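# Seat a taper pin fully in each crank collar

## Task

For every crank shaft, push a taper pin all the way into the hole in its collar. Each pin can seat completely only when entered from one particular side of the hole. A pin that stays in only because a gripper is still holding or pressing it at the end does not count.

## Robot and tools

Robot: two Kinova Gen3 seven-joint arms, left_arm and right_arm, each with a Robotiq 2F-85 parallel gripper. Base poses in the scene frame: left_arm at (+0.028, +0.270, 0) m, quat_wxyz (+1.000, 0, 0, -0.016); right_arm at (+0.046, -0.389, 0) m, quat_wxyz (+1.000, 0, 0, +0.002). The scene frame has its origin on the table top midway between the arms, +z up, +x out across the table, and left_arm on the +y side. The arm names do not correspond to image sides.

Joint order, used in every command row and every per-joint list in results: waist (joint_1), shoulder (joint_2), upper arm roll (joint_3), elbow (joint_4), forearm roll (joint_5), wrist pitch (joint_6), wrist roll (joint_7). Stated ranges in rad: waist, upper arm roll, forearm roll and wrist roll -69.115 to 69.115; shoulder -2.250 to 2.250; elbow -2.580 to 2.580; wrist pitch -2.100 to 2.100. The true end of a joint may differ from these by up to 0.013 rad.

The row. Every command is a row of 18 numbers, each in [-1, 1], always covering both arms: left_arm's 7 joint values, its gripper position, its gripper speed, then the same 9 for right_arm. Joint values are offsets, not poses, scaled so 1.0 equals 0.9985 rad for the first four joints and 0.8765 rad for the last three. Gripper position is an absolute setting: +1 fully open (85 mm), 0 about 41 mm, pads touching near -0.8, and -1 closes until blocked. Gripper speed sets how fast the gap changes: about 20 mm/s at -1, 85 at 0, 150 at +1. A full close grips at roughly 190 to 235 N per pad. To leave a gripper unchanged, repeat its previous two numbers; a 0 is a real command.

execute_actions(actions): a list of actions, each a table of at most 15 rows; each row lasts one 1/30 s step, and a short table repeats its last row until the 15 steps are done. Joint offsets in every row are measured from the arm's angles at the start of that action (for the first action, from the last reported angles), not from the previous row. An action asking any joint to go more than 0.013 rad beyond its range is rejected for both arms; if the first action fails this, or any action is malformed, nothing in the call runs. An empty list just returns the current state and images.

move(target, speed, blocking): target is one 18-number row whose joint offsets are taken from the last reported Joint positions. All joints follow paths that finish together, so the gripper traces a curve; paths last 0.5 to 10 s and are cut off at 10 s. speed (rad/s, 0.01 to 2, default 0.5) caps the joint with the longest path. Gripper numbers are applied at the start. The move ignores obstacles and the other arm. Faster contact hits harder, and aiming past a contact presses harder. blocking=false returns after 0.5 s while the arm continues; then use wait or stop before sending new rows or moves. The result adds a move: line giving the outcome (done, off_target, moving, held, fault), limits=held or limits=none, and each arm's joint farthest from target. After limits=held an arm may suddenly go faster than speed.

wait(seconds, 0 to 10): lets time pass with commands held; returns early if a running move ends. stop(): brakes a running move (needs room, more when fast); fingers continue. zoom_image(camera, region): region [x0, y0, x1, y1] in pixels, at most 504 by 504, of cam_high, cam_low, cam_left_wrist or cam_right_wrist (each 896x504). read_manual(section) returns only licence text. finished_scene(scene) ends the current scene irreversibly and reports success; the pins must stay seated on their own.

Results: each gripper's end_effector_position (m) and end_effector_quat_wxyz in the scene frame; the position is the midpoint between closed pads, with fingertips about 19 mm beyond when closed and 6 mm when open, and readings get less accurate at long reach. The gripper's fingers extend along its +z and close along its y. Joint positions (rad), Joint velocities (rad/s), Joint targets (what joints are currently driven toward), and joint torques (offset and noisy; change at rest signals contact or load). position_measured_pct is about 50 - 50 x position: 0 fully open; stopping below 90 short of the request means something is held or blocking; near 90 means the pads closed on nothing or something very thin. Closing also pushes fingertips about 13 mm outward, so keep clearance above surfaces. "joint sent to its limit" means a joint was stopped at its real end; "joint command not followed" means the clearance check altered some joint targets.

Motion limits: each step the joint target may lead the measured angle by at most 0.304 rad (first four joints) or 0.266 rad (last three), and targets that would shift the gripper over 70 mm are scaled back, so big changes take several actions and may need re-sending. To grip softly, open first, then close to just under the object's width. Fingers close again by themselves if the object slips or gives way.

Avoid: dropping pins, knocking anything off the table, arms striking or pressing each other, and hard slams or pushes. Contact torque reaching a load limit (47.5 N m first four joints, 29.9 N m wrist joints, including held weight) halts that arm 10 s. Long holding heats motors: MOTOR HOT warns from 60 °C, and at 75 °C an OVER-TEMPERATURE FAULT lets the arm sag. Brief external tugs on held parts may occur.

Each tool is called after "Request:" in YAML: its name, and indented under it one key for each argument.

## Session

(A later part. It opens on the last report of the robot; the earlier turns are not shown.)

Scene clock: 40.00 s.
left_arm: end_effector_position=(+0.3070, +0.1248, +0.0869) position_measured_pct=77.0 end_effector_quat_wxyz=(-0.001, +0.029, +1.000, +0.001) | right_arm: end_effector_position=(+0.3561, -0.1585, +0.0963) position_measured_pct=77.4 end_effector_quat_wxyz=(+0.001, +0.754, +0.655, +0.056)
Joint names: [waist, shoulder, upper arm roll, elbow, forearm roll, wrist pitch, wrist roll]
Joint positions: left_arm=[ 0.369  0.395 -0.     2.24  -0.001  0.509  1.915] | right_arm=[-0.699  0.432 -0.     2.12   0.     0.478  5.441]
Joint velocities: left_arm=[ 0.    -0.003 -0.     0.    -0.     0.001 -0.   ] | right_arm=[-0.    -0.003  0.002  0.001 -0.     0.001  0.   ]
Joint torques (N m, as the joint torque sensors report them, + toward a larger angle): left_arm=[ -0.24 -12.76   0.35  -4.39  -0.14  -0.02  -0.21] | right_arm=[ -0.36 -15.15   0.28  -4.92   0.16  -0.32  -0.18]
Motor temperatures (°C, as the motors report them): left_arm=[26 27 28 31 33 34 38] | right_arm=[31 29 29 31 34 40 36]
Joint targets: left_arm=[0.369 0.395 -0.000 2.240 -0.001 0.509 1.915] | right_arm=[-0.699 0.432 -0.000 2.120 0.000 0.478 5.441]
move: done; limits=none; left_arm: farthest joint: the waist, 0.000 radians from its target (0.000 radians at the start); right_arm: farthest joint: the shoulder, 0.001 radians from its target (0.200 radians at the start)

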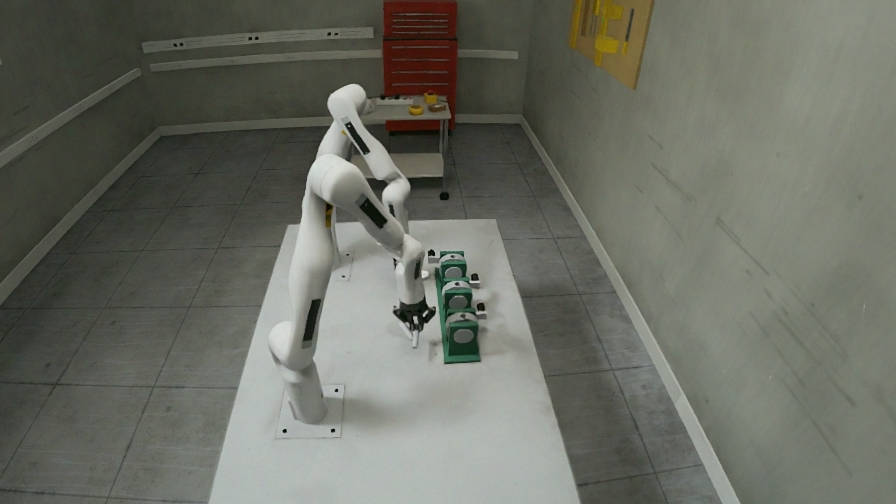

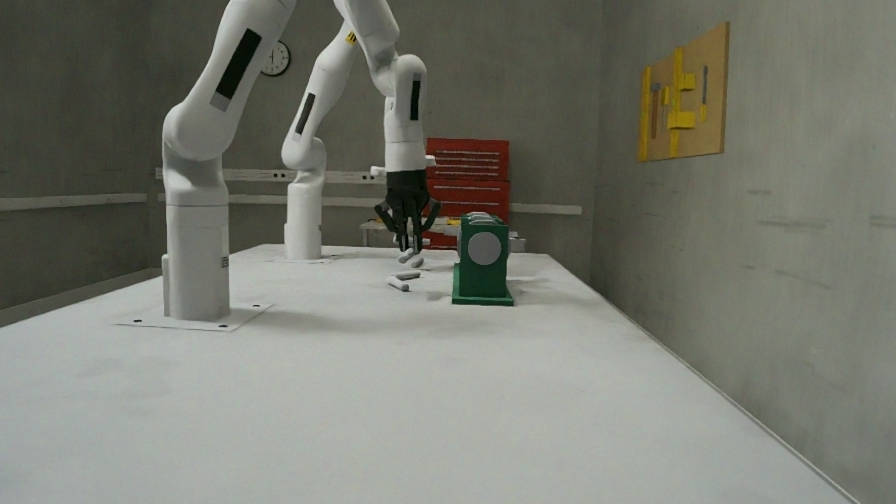

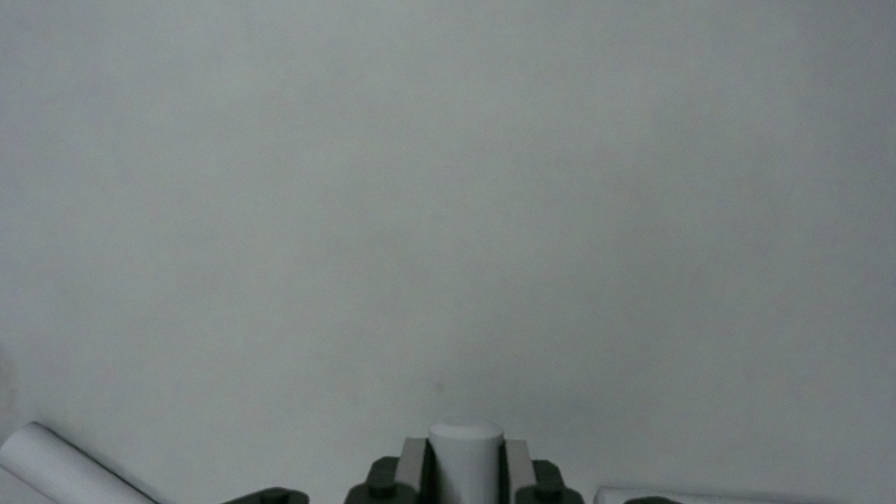

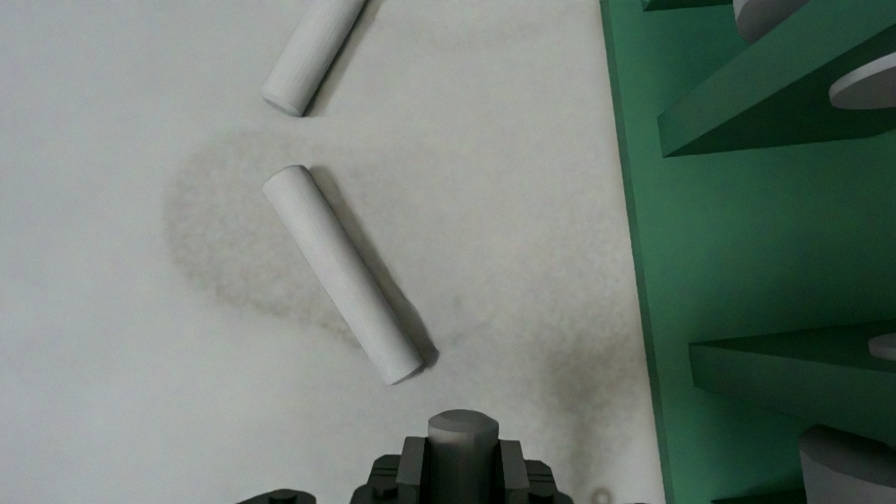

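Request:
move:
  target: [-0.877,0,0,-0.046,0.95,0.6,0,-1,0.3, 0.9114,-0.06,0,-0.085,0.9,-0.95,-0.6,-1,0.3]
  speed: 1.1

Request:
move:
  target: [0,0.1,0,0,0.843,0.6115,0,-1,0.3, 0,0.06,0,0,0.892,-0.95,-0.6,-1,0.3]
  speed: 1.1

Scene clock: 50.90 s.
left_arm: end_effector_position=(+0.3581, +0.1896, +0.1756) position_measured_pct=77.0 end_effector_quat_wxyz=(-0.199, -0.613, +0.702, -0.301) | right_arm: end_effector_position=(+0.4205, -0.1904, +0.1054) position_measured_pct=77.4 end_effector_quat_wxyz=(+0.027, +0.780, +0.612, +0.127)
Joint names: [waist, shoulder, upper arm roll, elbow, forearm roll, wrist pitch, wrist roll]
Joint positions: left_arm=[-0.507  0.395 -0.     2.194  0.831  1.034  1.915] | right_arm=[-0.52   0.419 -0.055  2.143  0.162  0.325  5.325]
Joint velocities: left_arm=[ 0.     0.     0.     0.    -0.    -0.001 -0.   ] | right_arm=[ 0.     0.     0.001  0.    -0.     0.     0.   ]
Joint torques (N m, as the joint torque sensors report them, + toward a larger angle): left_arm=[ -0.45 -12.2    0.8   -4.62   0.93   1.75  -0.13] | right_arm=[  4.1  -14.93   4.65  -9.99   0.99  -2.49  -0.34]
Motor temperatures (°C, as the motors report them): left_arm=[26 27 28 31 33 34 38] | right_arm=[31 29 29 31 34 40 36]
Joint targets: left_arm=[-0.507 0.395 -0.000 2.194 0.831 1.034 1.915] | right_arm=[-0.515 0.419 -0.049 2.137 0.164 0.321 5.324]
TORQUE FAULT: the external load on the upper arm roll of the right arm reached its load limit, and that arm stopped for 10 seconds. That time counts as 17 of the actions that you can send in this scene. A torque fault stops only its own arm. That arm's remaining commands of this call were not run. That arm holds where it stopped, with its grip as last carried out, and accepts commands again: back off and push less far. That arm stops again, at the same cost, whenever a joint's load reaches its limit.
move: fault (right_arm); limits=none; left_arm: farthest joint: the waist, 0.000 radians from its target (0.876 radians at the start); right_arm: farthest joint: the waist, 0.731 radians from its target (0.910 radians at the start)

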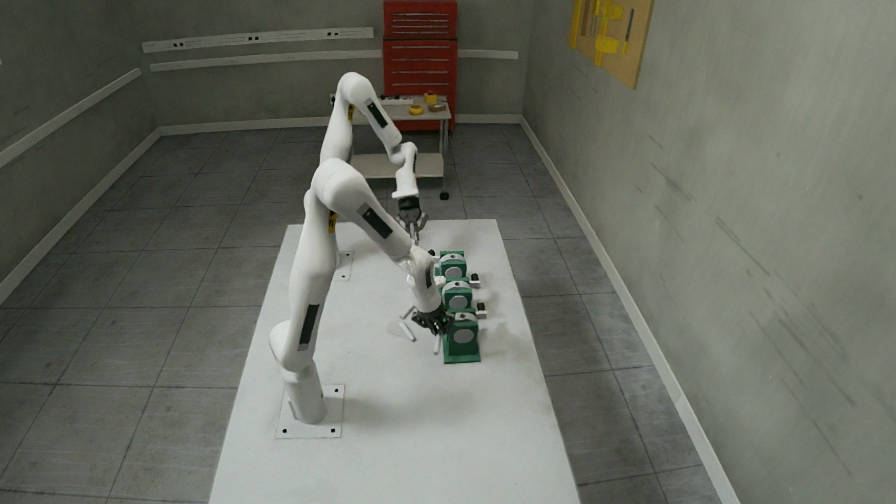

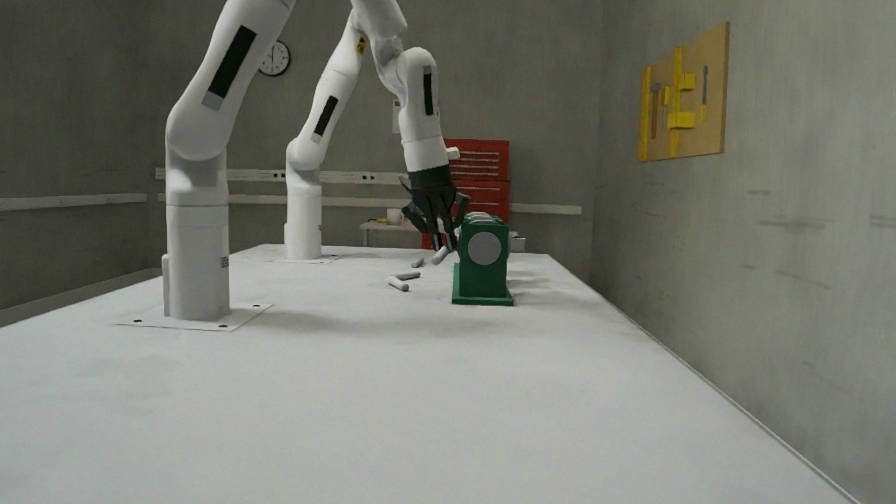

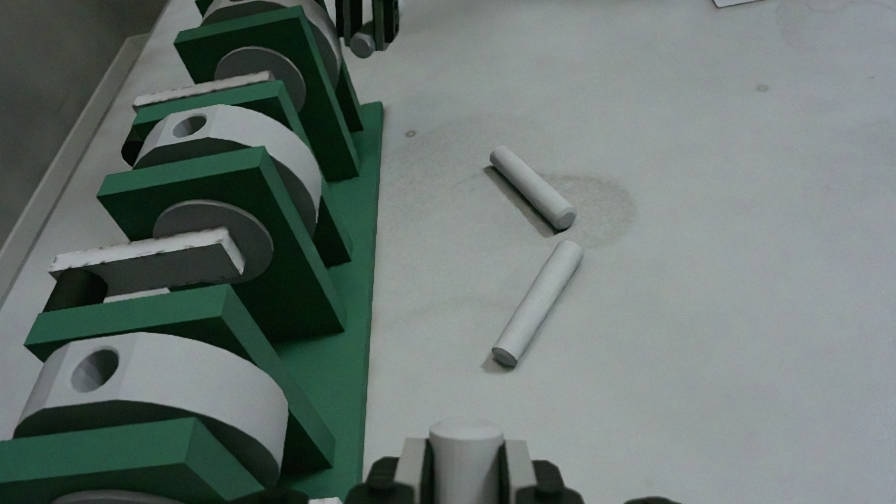

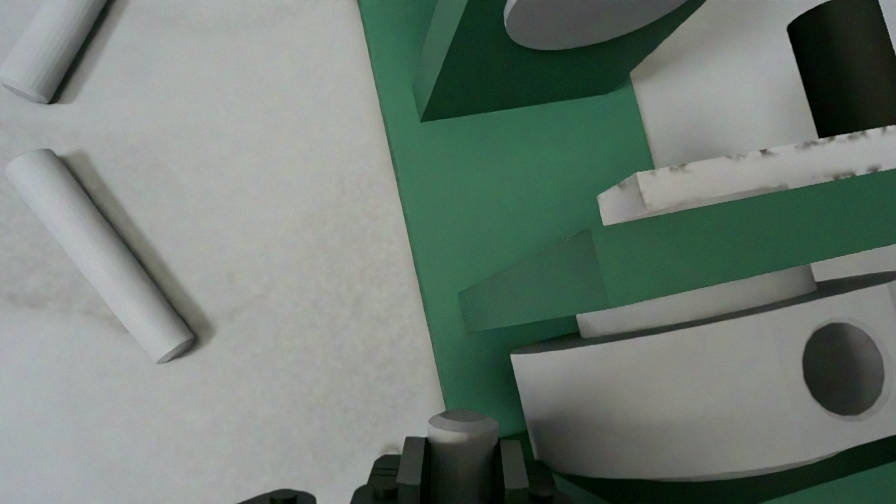

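not run: a fault stop came before this call.

Request:
move:
  target: [0,-0.05,0,0,0.2,0.3,0,-1,0.3, -0.06,-0.05,0.055,0,0,0.2,0,-1,0.3]
  speed: 0.3

Request:
move:
  target: [0,0,0,0,0.644,0.3125,0,-1,0.3, 0,-0.25,0,-0.108,0,0.25,0,-1,0.3]
  speed: 0.8

Scene clock: 52.60 s.
left_arm: end_effector_position=(+0.3649, +0.1307, +0.2617) position_measured_pct=77.0 end_effector_quat_wxyz=(+0.272, +0.585, -0.644, +0.411) | right_arm: end_effector_position=(+0.3887, -0.2211, +0.1156) position_measured_pct=77.4 end_effector_quat_wxyz=(+0.044, +0.784, +0.616, +0.064)
Joint names: [waist, shoulder, upper arm roll, elbow, forearm roll, wrist pitch, wrist roll]
Joint positions: left_arm=[-0.507  0.346 -0.     2.194  1.007  1.297  1.915] | right_arm=[-0.58   0.369 -0.     2.143  0.162  0.5    5.325]
Joint velocities: left_arm=[-0.001 -0.001  0.     0.    -0.     0.002 -0.   ] | right_arm=[-0.002 -0.002  0.001 -0.001  0.     0.    -0.   ]
Joint torques (N m, as the joint torque sensors report them, + toward a larger angle): left_arm=[ -0.06 -12.01   0.98  -4.5    1.7    1.98  -0.14] | right_arm=[ -0.78 -14.3    0.23  -5.71   0.16  -0.26  -0.07]
Motor temperatures (°C, as the motors report them): left_arm=[26 27 28 31 33 34 38] | right_arm=[31 29 29 31 34 40 36]
Joint targets: left_arm=[-0.507 0.346 -0.000 2.194 1.007 1.297 1.915] | right_arm=[-0.580 0.369 -0.000 2.143 0.162 0.500 5.325]
move: done; limits=none; left_arm: farthest joint: the shoulder, 0.001 radians from its target (0.050 radians at the start); right_arm: farthest joint: the waist, 0.000 radians from its target (0.060 radians at the start)

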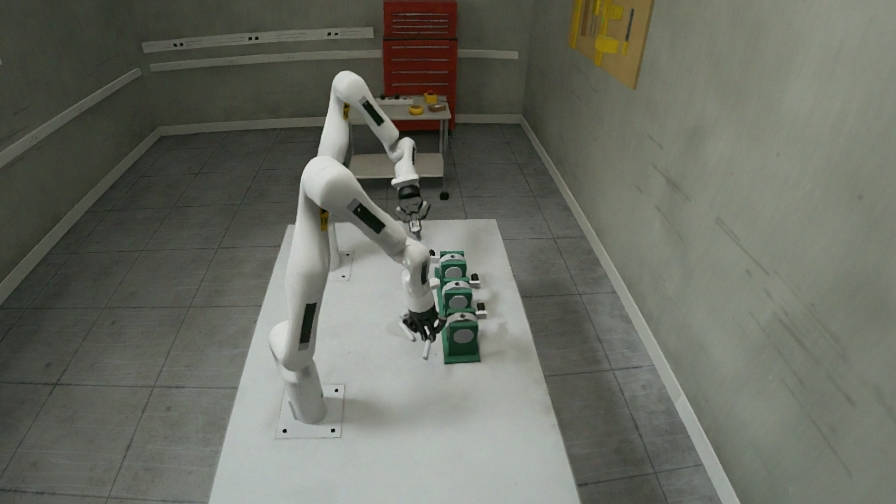

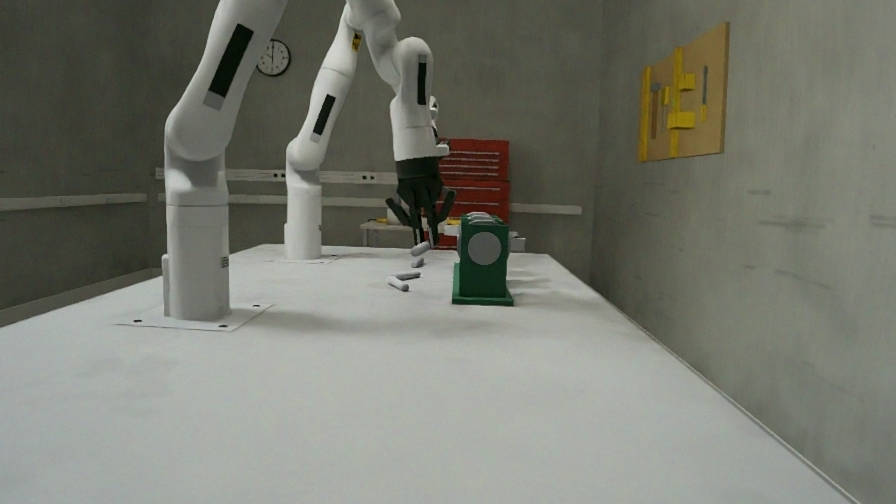

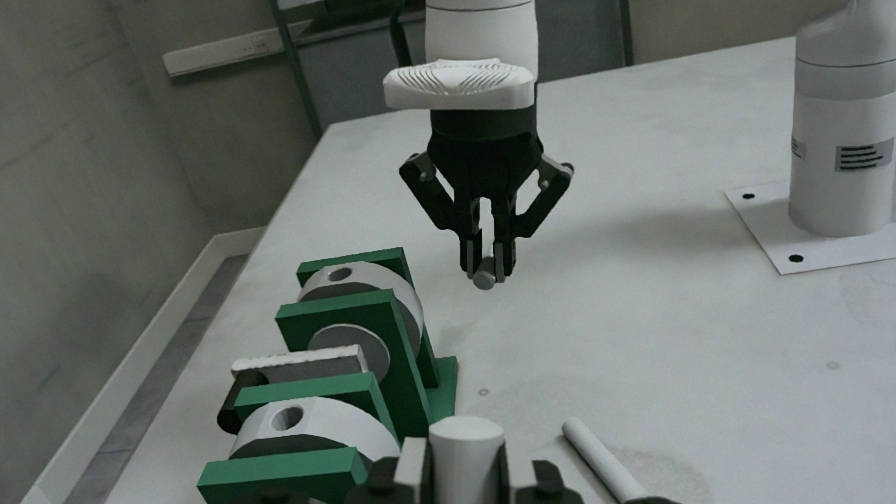

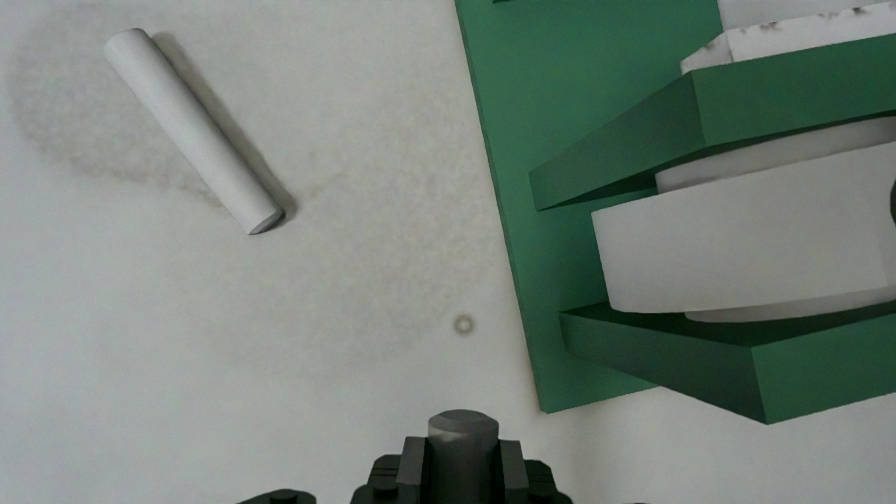

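Scene clock: 53.83 s.
left_arm: end_effector_position=(+0.4665, +0.1179, +0.4220) position_measured_pct=77.0 end_effector_quat_wxyz=(+0.288, +0.551, -0.443, +0.646) | right_arm: end_effector_position=(+0.4084, -0.2189, +0.2313) position_measured_pct=77.4 end_effector_quat_wxyz=(+0.063, +0.787, +0.600, +0.132)
Joint names: [waist, shoulder, upper arm roll, elbow, forearm roll, wrist pitch, wrist roll]
Joint positions: left_arm=[-0.507  0.346 -0.     2.194  1.571  1.571  1.915] | right_arm=[-0.58   0.12  -0.     2.035  0.162  0.719  5.325]
Joint velocities: left_arm=[-0.     0.001  0.002  0.001 -0.    -0.001 -0.   ] | right_arm=[ 0.    -0.003 -0.001  0.     0.    -0.     0.   ]
Joint torques (N m, as the joint torque sensors report them, + toward a larger angle): left_arm=[ -0.04 -12.88   1.12  -5.62   1.45   2.66  -0.33] | right_arm=[  0.13 -11.76   0.52  -8.56   0.51  -0.78   0.11]
Motor temperatures (°C, as the motors report them): left_arm=[26 27 28 31 33 34 38] | right_arm=[31 29 29 31 34 40 36]
Joint targets: left_arm=[-0.507 0.346 -0.000 2.194 1.571 1.571 1.915] | right_arm=[-0.580 0.120 -0.000 2.035 0.162 0.719 5.325]
move: done; limits=none; left_arm: farthest joint: the waist, 0.000 radians from its target (0.000 radians at the start); right_arm: farthest joint: the waist, 0.000 radians from its target (0.000 radians at the start)

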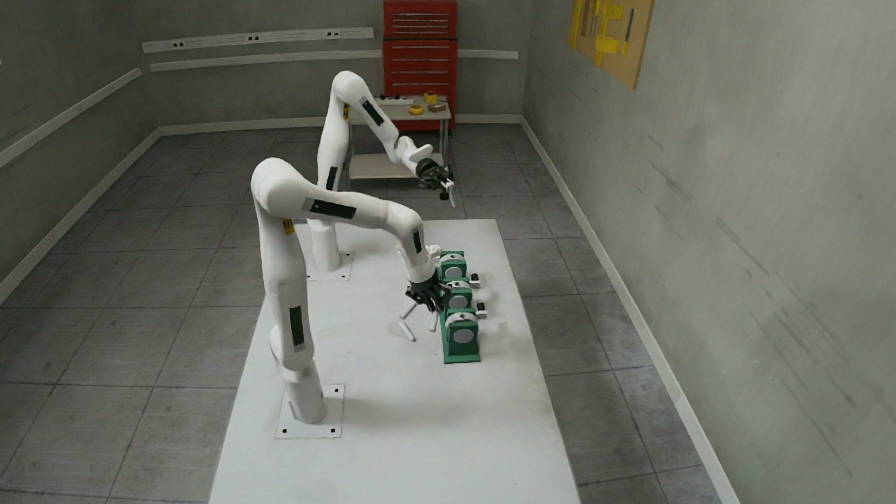

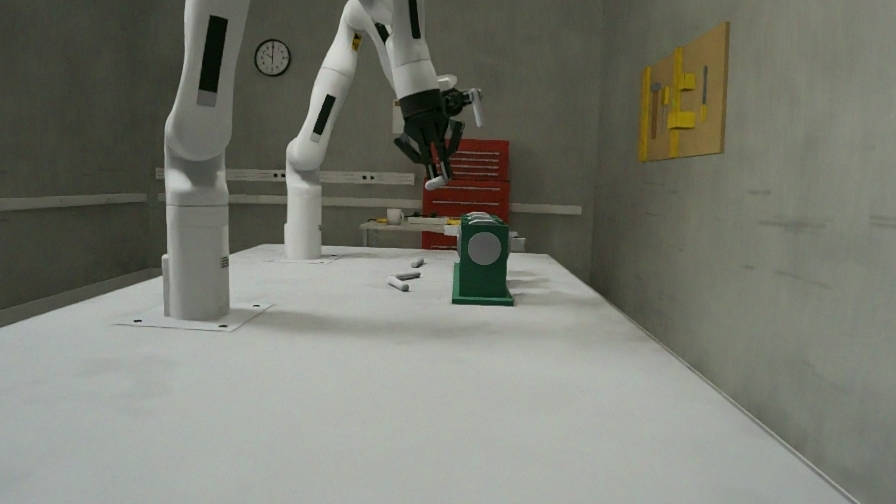

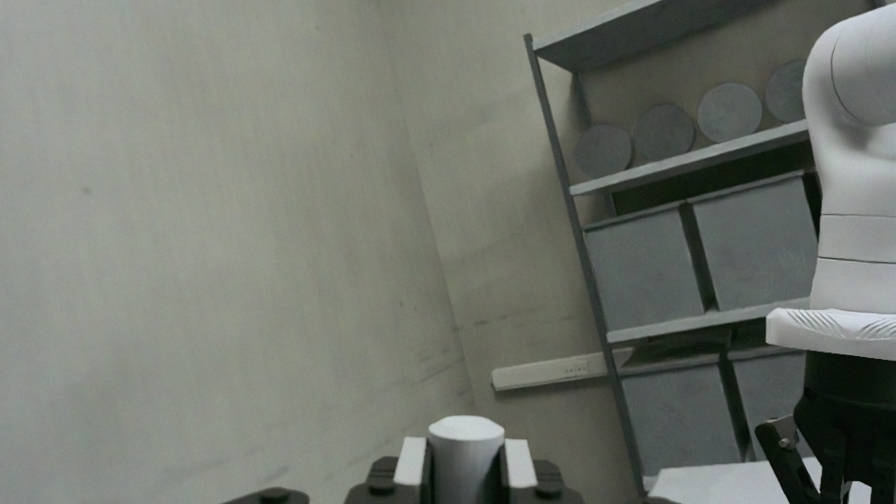

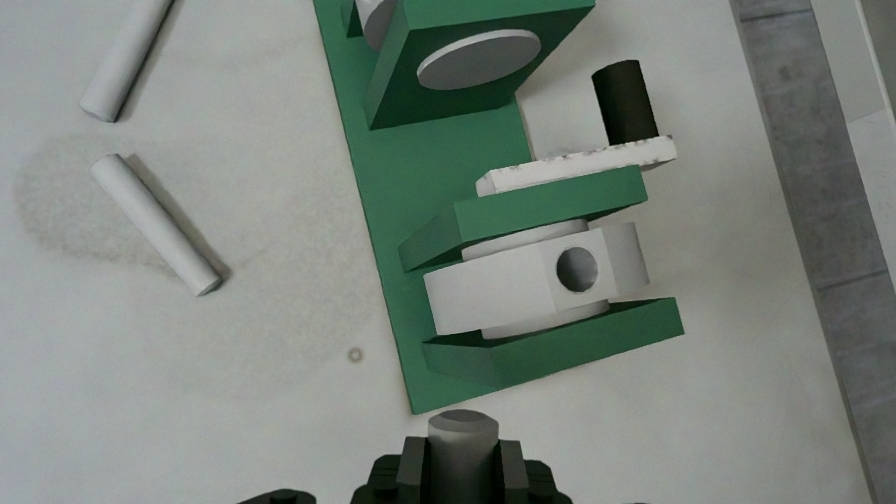

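Request:
move:
  target: [0,0.5471,0,0,0,0,-0.3294,-1,0.3, 0.792,0.1,0,0,0.8,-0.95,-0.5,-1,0.3]
  speed: 1.0

Request:
move:
  target: [0,0,0,0,0,0,0,-1,0.3, 0,0.2,0,0,0.807,-0.95,-0.424,-1,0.3]
  speed: 1.1

Scene clock: 55.77 s.
left_arm: end_effector_position=(+0.4884, +0.1291, +0.2354) position_measured_pct=77.0 end_effector_quat_wxyz=(+0.368, +0.603, -0.368, +0.604) | right_arm: end_effector_position=(+0.6230, -0.5083, +0.3195) position_measured_pct=77.4 end_effector_quat_wxyz=(+0.238, +0.803, +0.374, +0.398)
Joint names: [waist, shoulder, upper arm roll, elbow, forearm roll, wrist pitch, wrist roll]
Joint positions: left_arm=[-0.507  0.892 -0.     2.194  1.571  1.571  1.626] | right_arm=[ 0.211  0.22  -0.     2.035  0.863 -0.113  4.886]
Joint velocities: left_arm=[ 0.001  0.002 -0.    -0.    -0.    -0.     0.   ] | right_arm=[ 0.003 -0.001  0.     0.     0.001  0.    -0.   ]
Joint torques (N m, as the joint torque sensors report them, + toward a larger angle): left_arm=[ -0.5  -17.62   2.54  -0.86   0.3    3.72  -0.01] | right_arm=[ -0.61 -15.49   0.19 -10.46  -0.15  -1.77   0.13]
Motor temperatures (°C, as the motors report them): left_arm=[26 27 28 31 33 34 38] | right_arm=[31 29 29 31 34 40 36]
Joint targets: left_arm=[-0.507 0.892 -0.000 2.194 1.571 1.571 1.626] | right_arm=[0.211 0.220 -0.000 2.035 0.863 -0.113 4.886]
move: done; limits=none; left_arm: farthest joint: the shoulder, 0.001 radians from its target (0.547 radians at the start); right_arm: farthest joint: the waist, 0.000 radians from its target (0.790 radians at the start)

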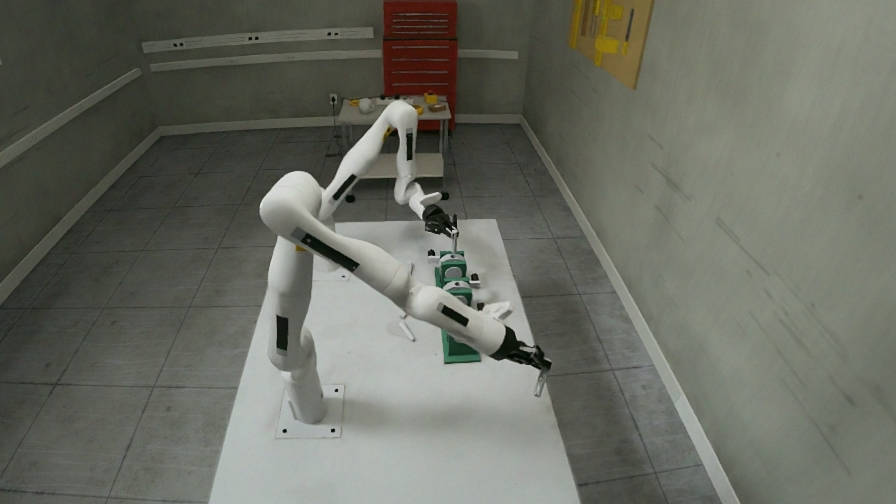

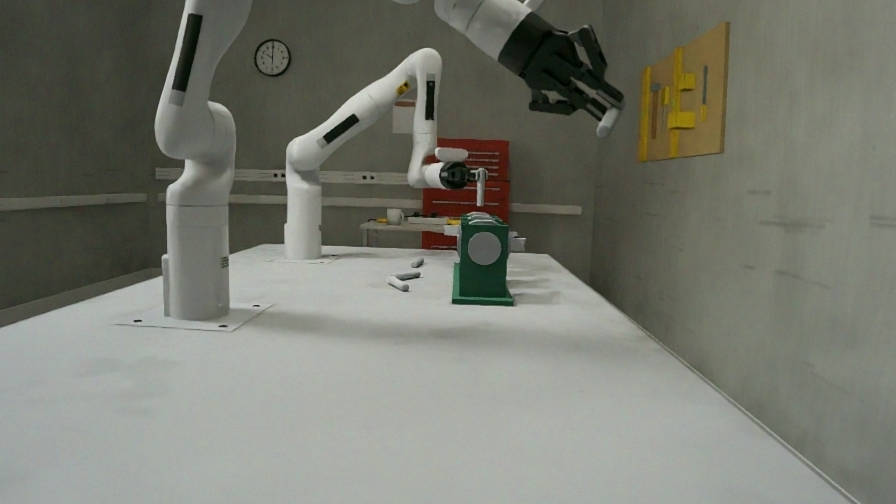

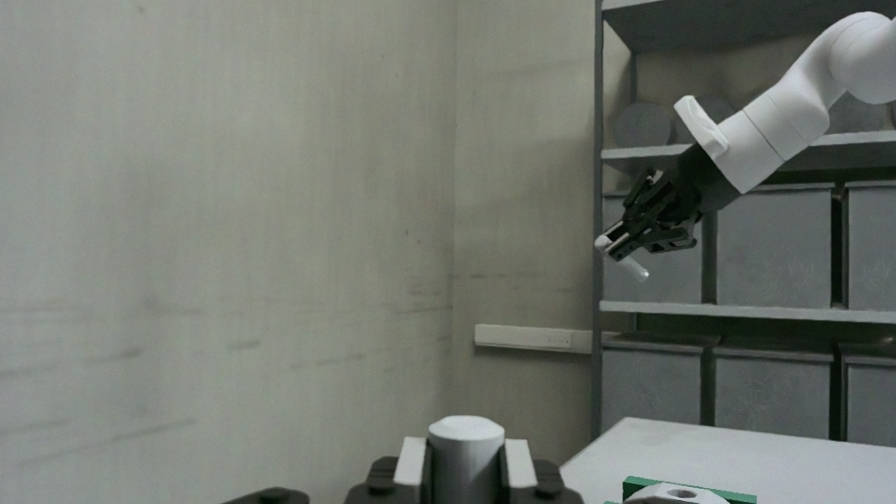

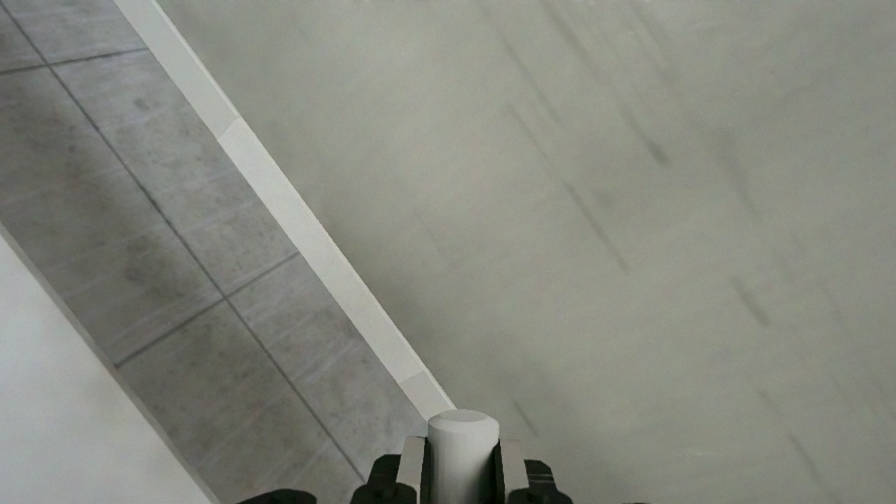

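Scene clock: 57.07 s.
left_arm: end_effector_position=(+0.4884, +0.1291, +0.2354) position_measured_pct=77.0 end_effector_quat_wxyz=(+0.368, +0.603, -0.368, +0.604) | right_arm: end_effector_position=(+0.5686, -0.2659, +0.2858) position_measured_pct=77.4 end_effector_quat_wxyz=(-0.089, +0.615, +0.589, +0.516)
Joint names: [waist, shoulder, upper arm roll, elbow, forearm roll, wrist pitch, wrist roll]
Joint positions: left_arm=[-0.507  0.892 -0.     2.194  1.571  1.571  1.626] | right_arm=[ 0.211  0.419 -0.     2.035  1.571 -0.946  4.515]
Joint velocities: left_arm=[-0.     0.    -0.001 -0.     0.    -0.001  0.   ] | right_arm=[ 0.001  0.003 -0.001  0.001  0.001 -0.001 -0.   ]
Joint torques (N m, as the joint torque sensors report them, + toward a larger angle): left_arm=[ -0.41 -17.41   2.92  -0.51   0.22   3.3   -0.08] | right_arm=[ -0.01 -16.51  -0.81  -7.09  -1.83  -1.97  -0.13]
Motor temperatures (°C, as the motors report them): left_arm=[26 27 28 31 33 34 38] | right_arm=[31 29 29 31 34 40 36]
Joint targets: left_arm=[-0.507 0.892 -0.000 2.194 1.571 1.571 1.626] | right_arm=[0.211 0.419 -0.000 2.035 1.571 -0.946 4.515]
move: done; limits=none; left_arm: farthest joint: the waist, 0.000 radians from its target (0.000 radians at the start); right_arm: farthest joint: the shoulder, 0.001 radians from its target (0.200 radians at the start)

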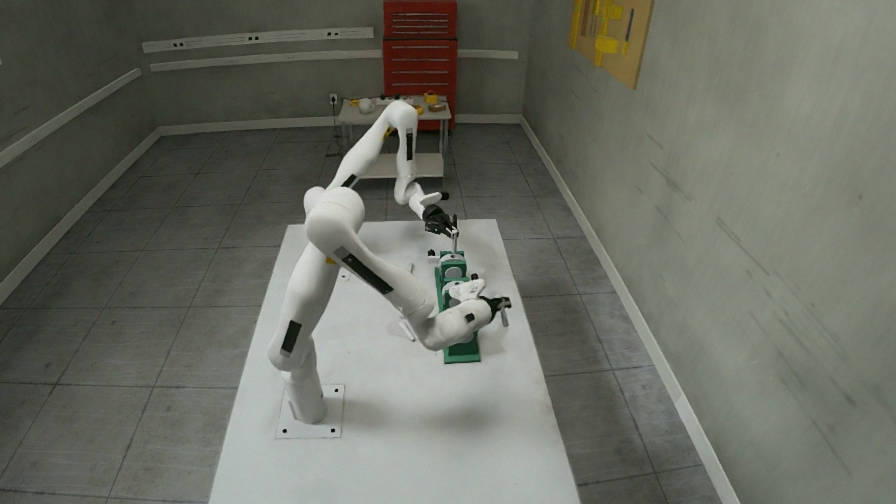

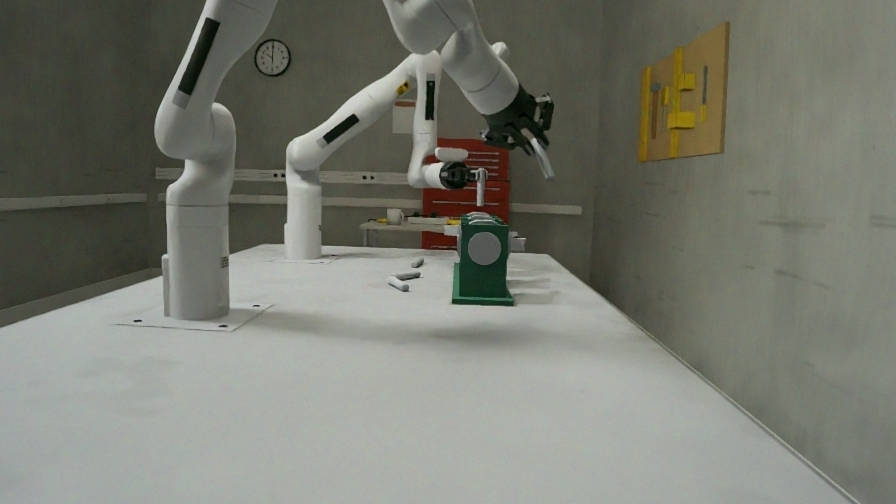

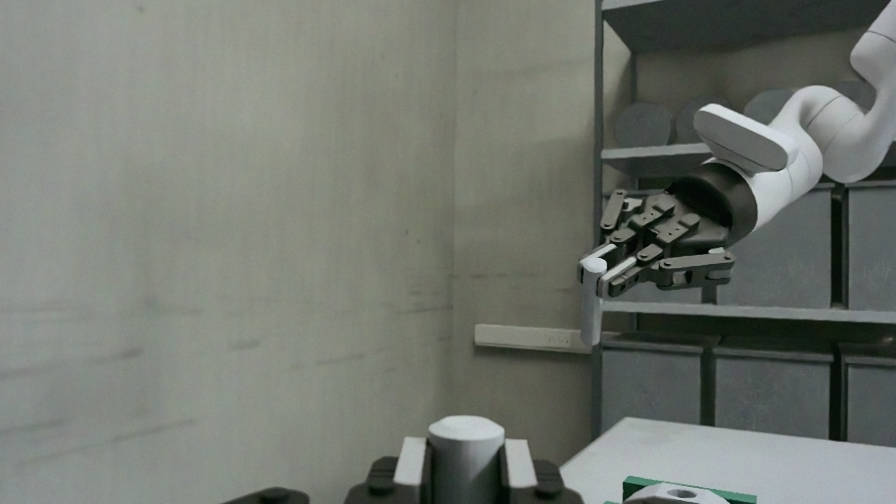

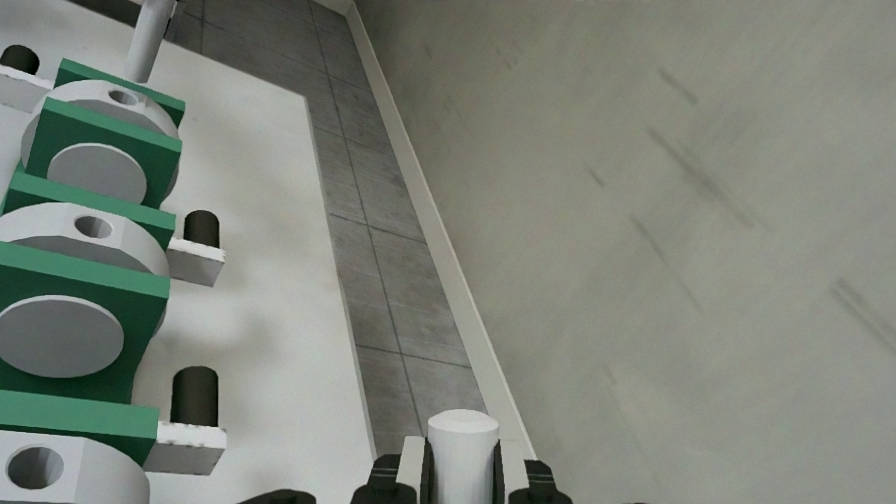

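Request:
move:
  target: [0.0073,0.044,0,-0.016,0,0,-0.032,-1,0.3, 0,0,0,0,0,-0.2,0,-1,0.3]
  speed: 0.3

Request:
zoom_image:
  camera: "cam_low"
  region: [445,165,525,235]

Request:
zoom_image:
  camera: "cam_high"
  region: [425,225,485,285]

Scene clock: 58.77 s.
left_arm: end_effector_position=(+0.4896, +0.1269, +0.2204) position_measured_pct=77.0 end_effector_quat_wxyz=(+0.371, +0.602, -0.371, +0.602) | right_arm: end_effector_position=(+0.5453, -0.2325, +0.3220) position_measured_pct=77.4 end_effector_quat_wxyz=(-0.149, +0.567, +0.588, +0.557)
Joint names: [waist, shoulder, upper arm roll, elbow, forearm roll, wrist pitch, wrist roll]
Joint positions: left_arm=[-0.5    0.936 -0.     2.178  1.571  1.571  1.598] | right_arm=[ 0.211  0.419 -0.     2.035  1.571 -1.121  4.515]
Joint velocities: left_arm=[0.    0.002 0.    0.    0.    0.001 0.   ] | right_arm=[ 0.     0.001  0.    -0.002 -0.     0.     0.   ]
Joint torques (N m, as the joint torque sensors report them, + toward a larger angle): left_arm=[ -0.35 -17.31   2.31  -0.68   0.05   3.22  -0.26] | right_arm=[ -0.19 -16.11  -0.89  -6.76  -2.14  -2.33   0.14]
Motor temperatures (°C, as the motors report them): left_arm=[26 27 28 31 33 34 38] | right_arm=[31 29 29 31 34 40 36]
Joint targets: left_arm=[-0.499 0.936 -0.000 2.178 1.571 1.571 1.598] | right_arm=[0.211 0.419 -0.000 2.035 1.571 -1.121 4.515]
move: done; limits=none; left_arm: farthest joint: the waist, 0.000 radians from its target (0.007 radians at the start); right_arm: farthest joint: the waist, 0.000 radians from its target (0.000 radians at the start)

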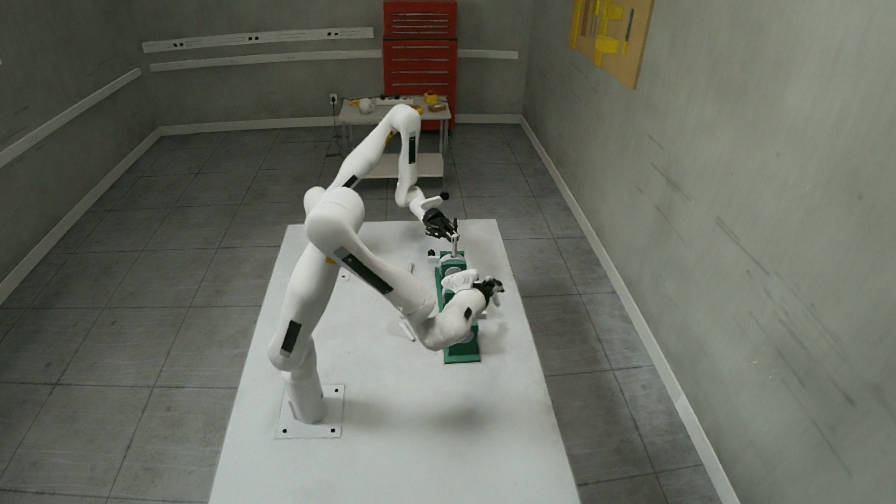

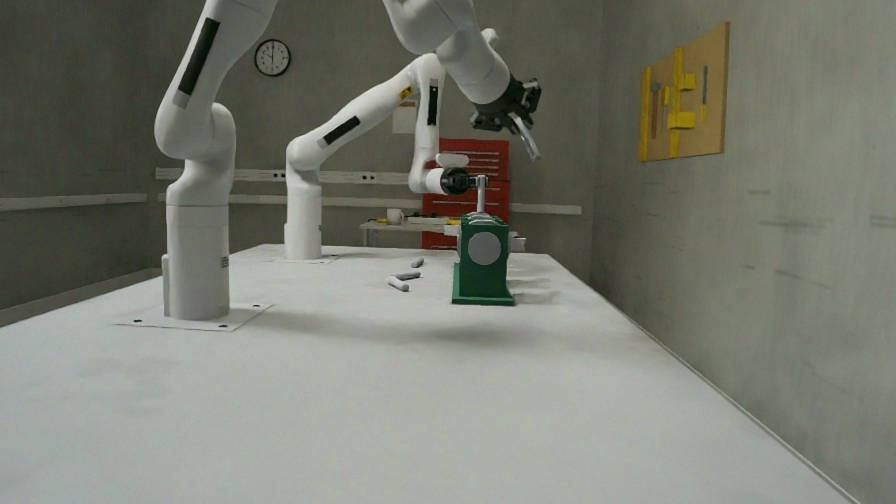

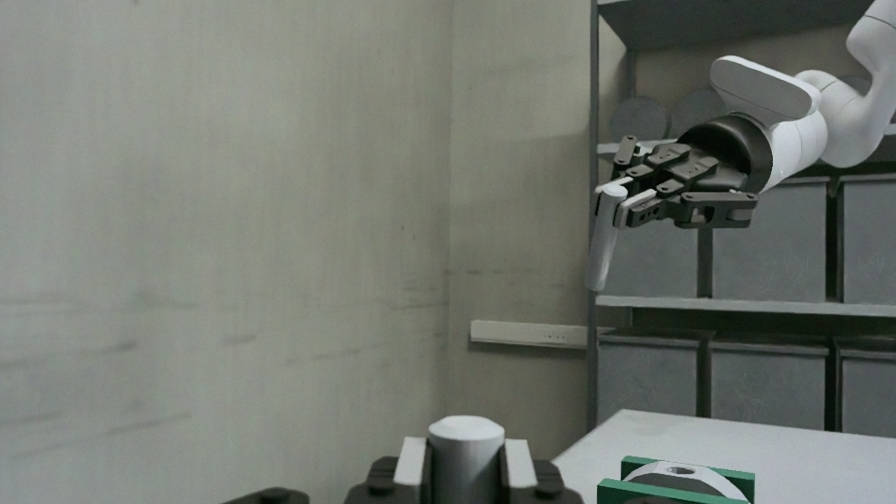

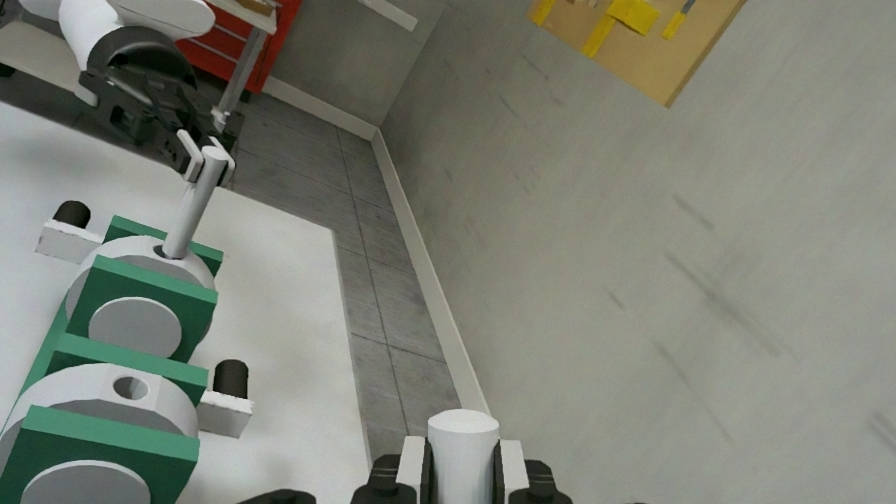

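Region (445, 165, 525, 235) of cam_low's 896x504 image, scaled by 6.300, with more detail than that image has; it fills the top 441 rows of this view, and the rest is white.

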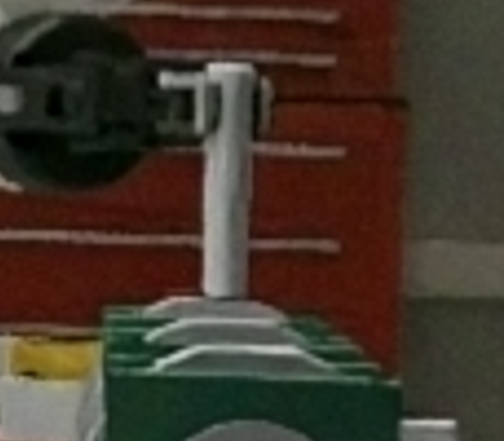

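Region (425, 225, 485, 285) of cam_high's 896x504 image, scaled by 8.400, with more detail than that image has.

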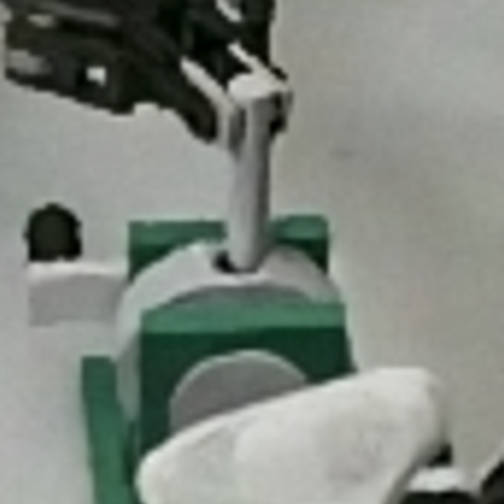

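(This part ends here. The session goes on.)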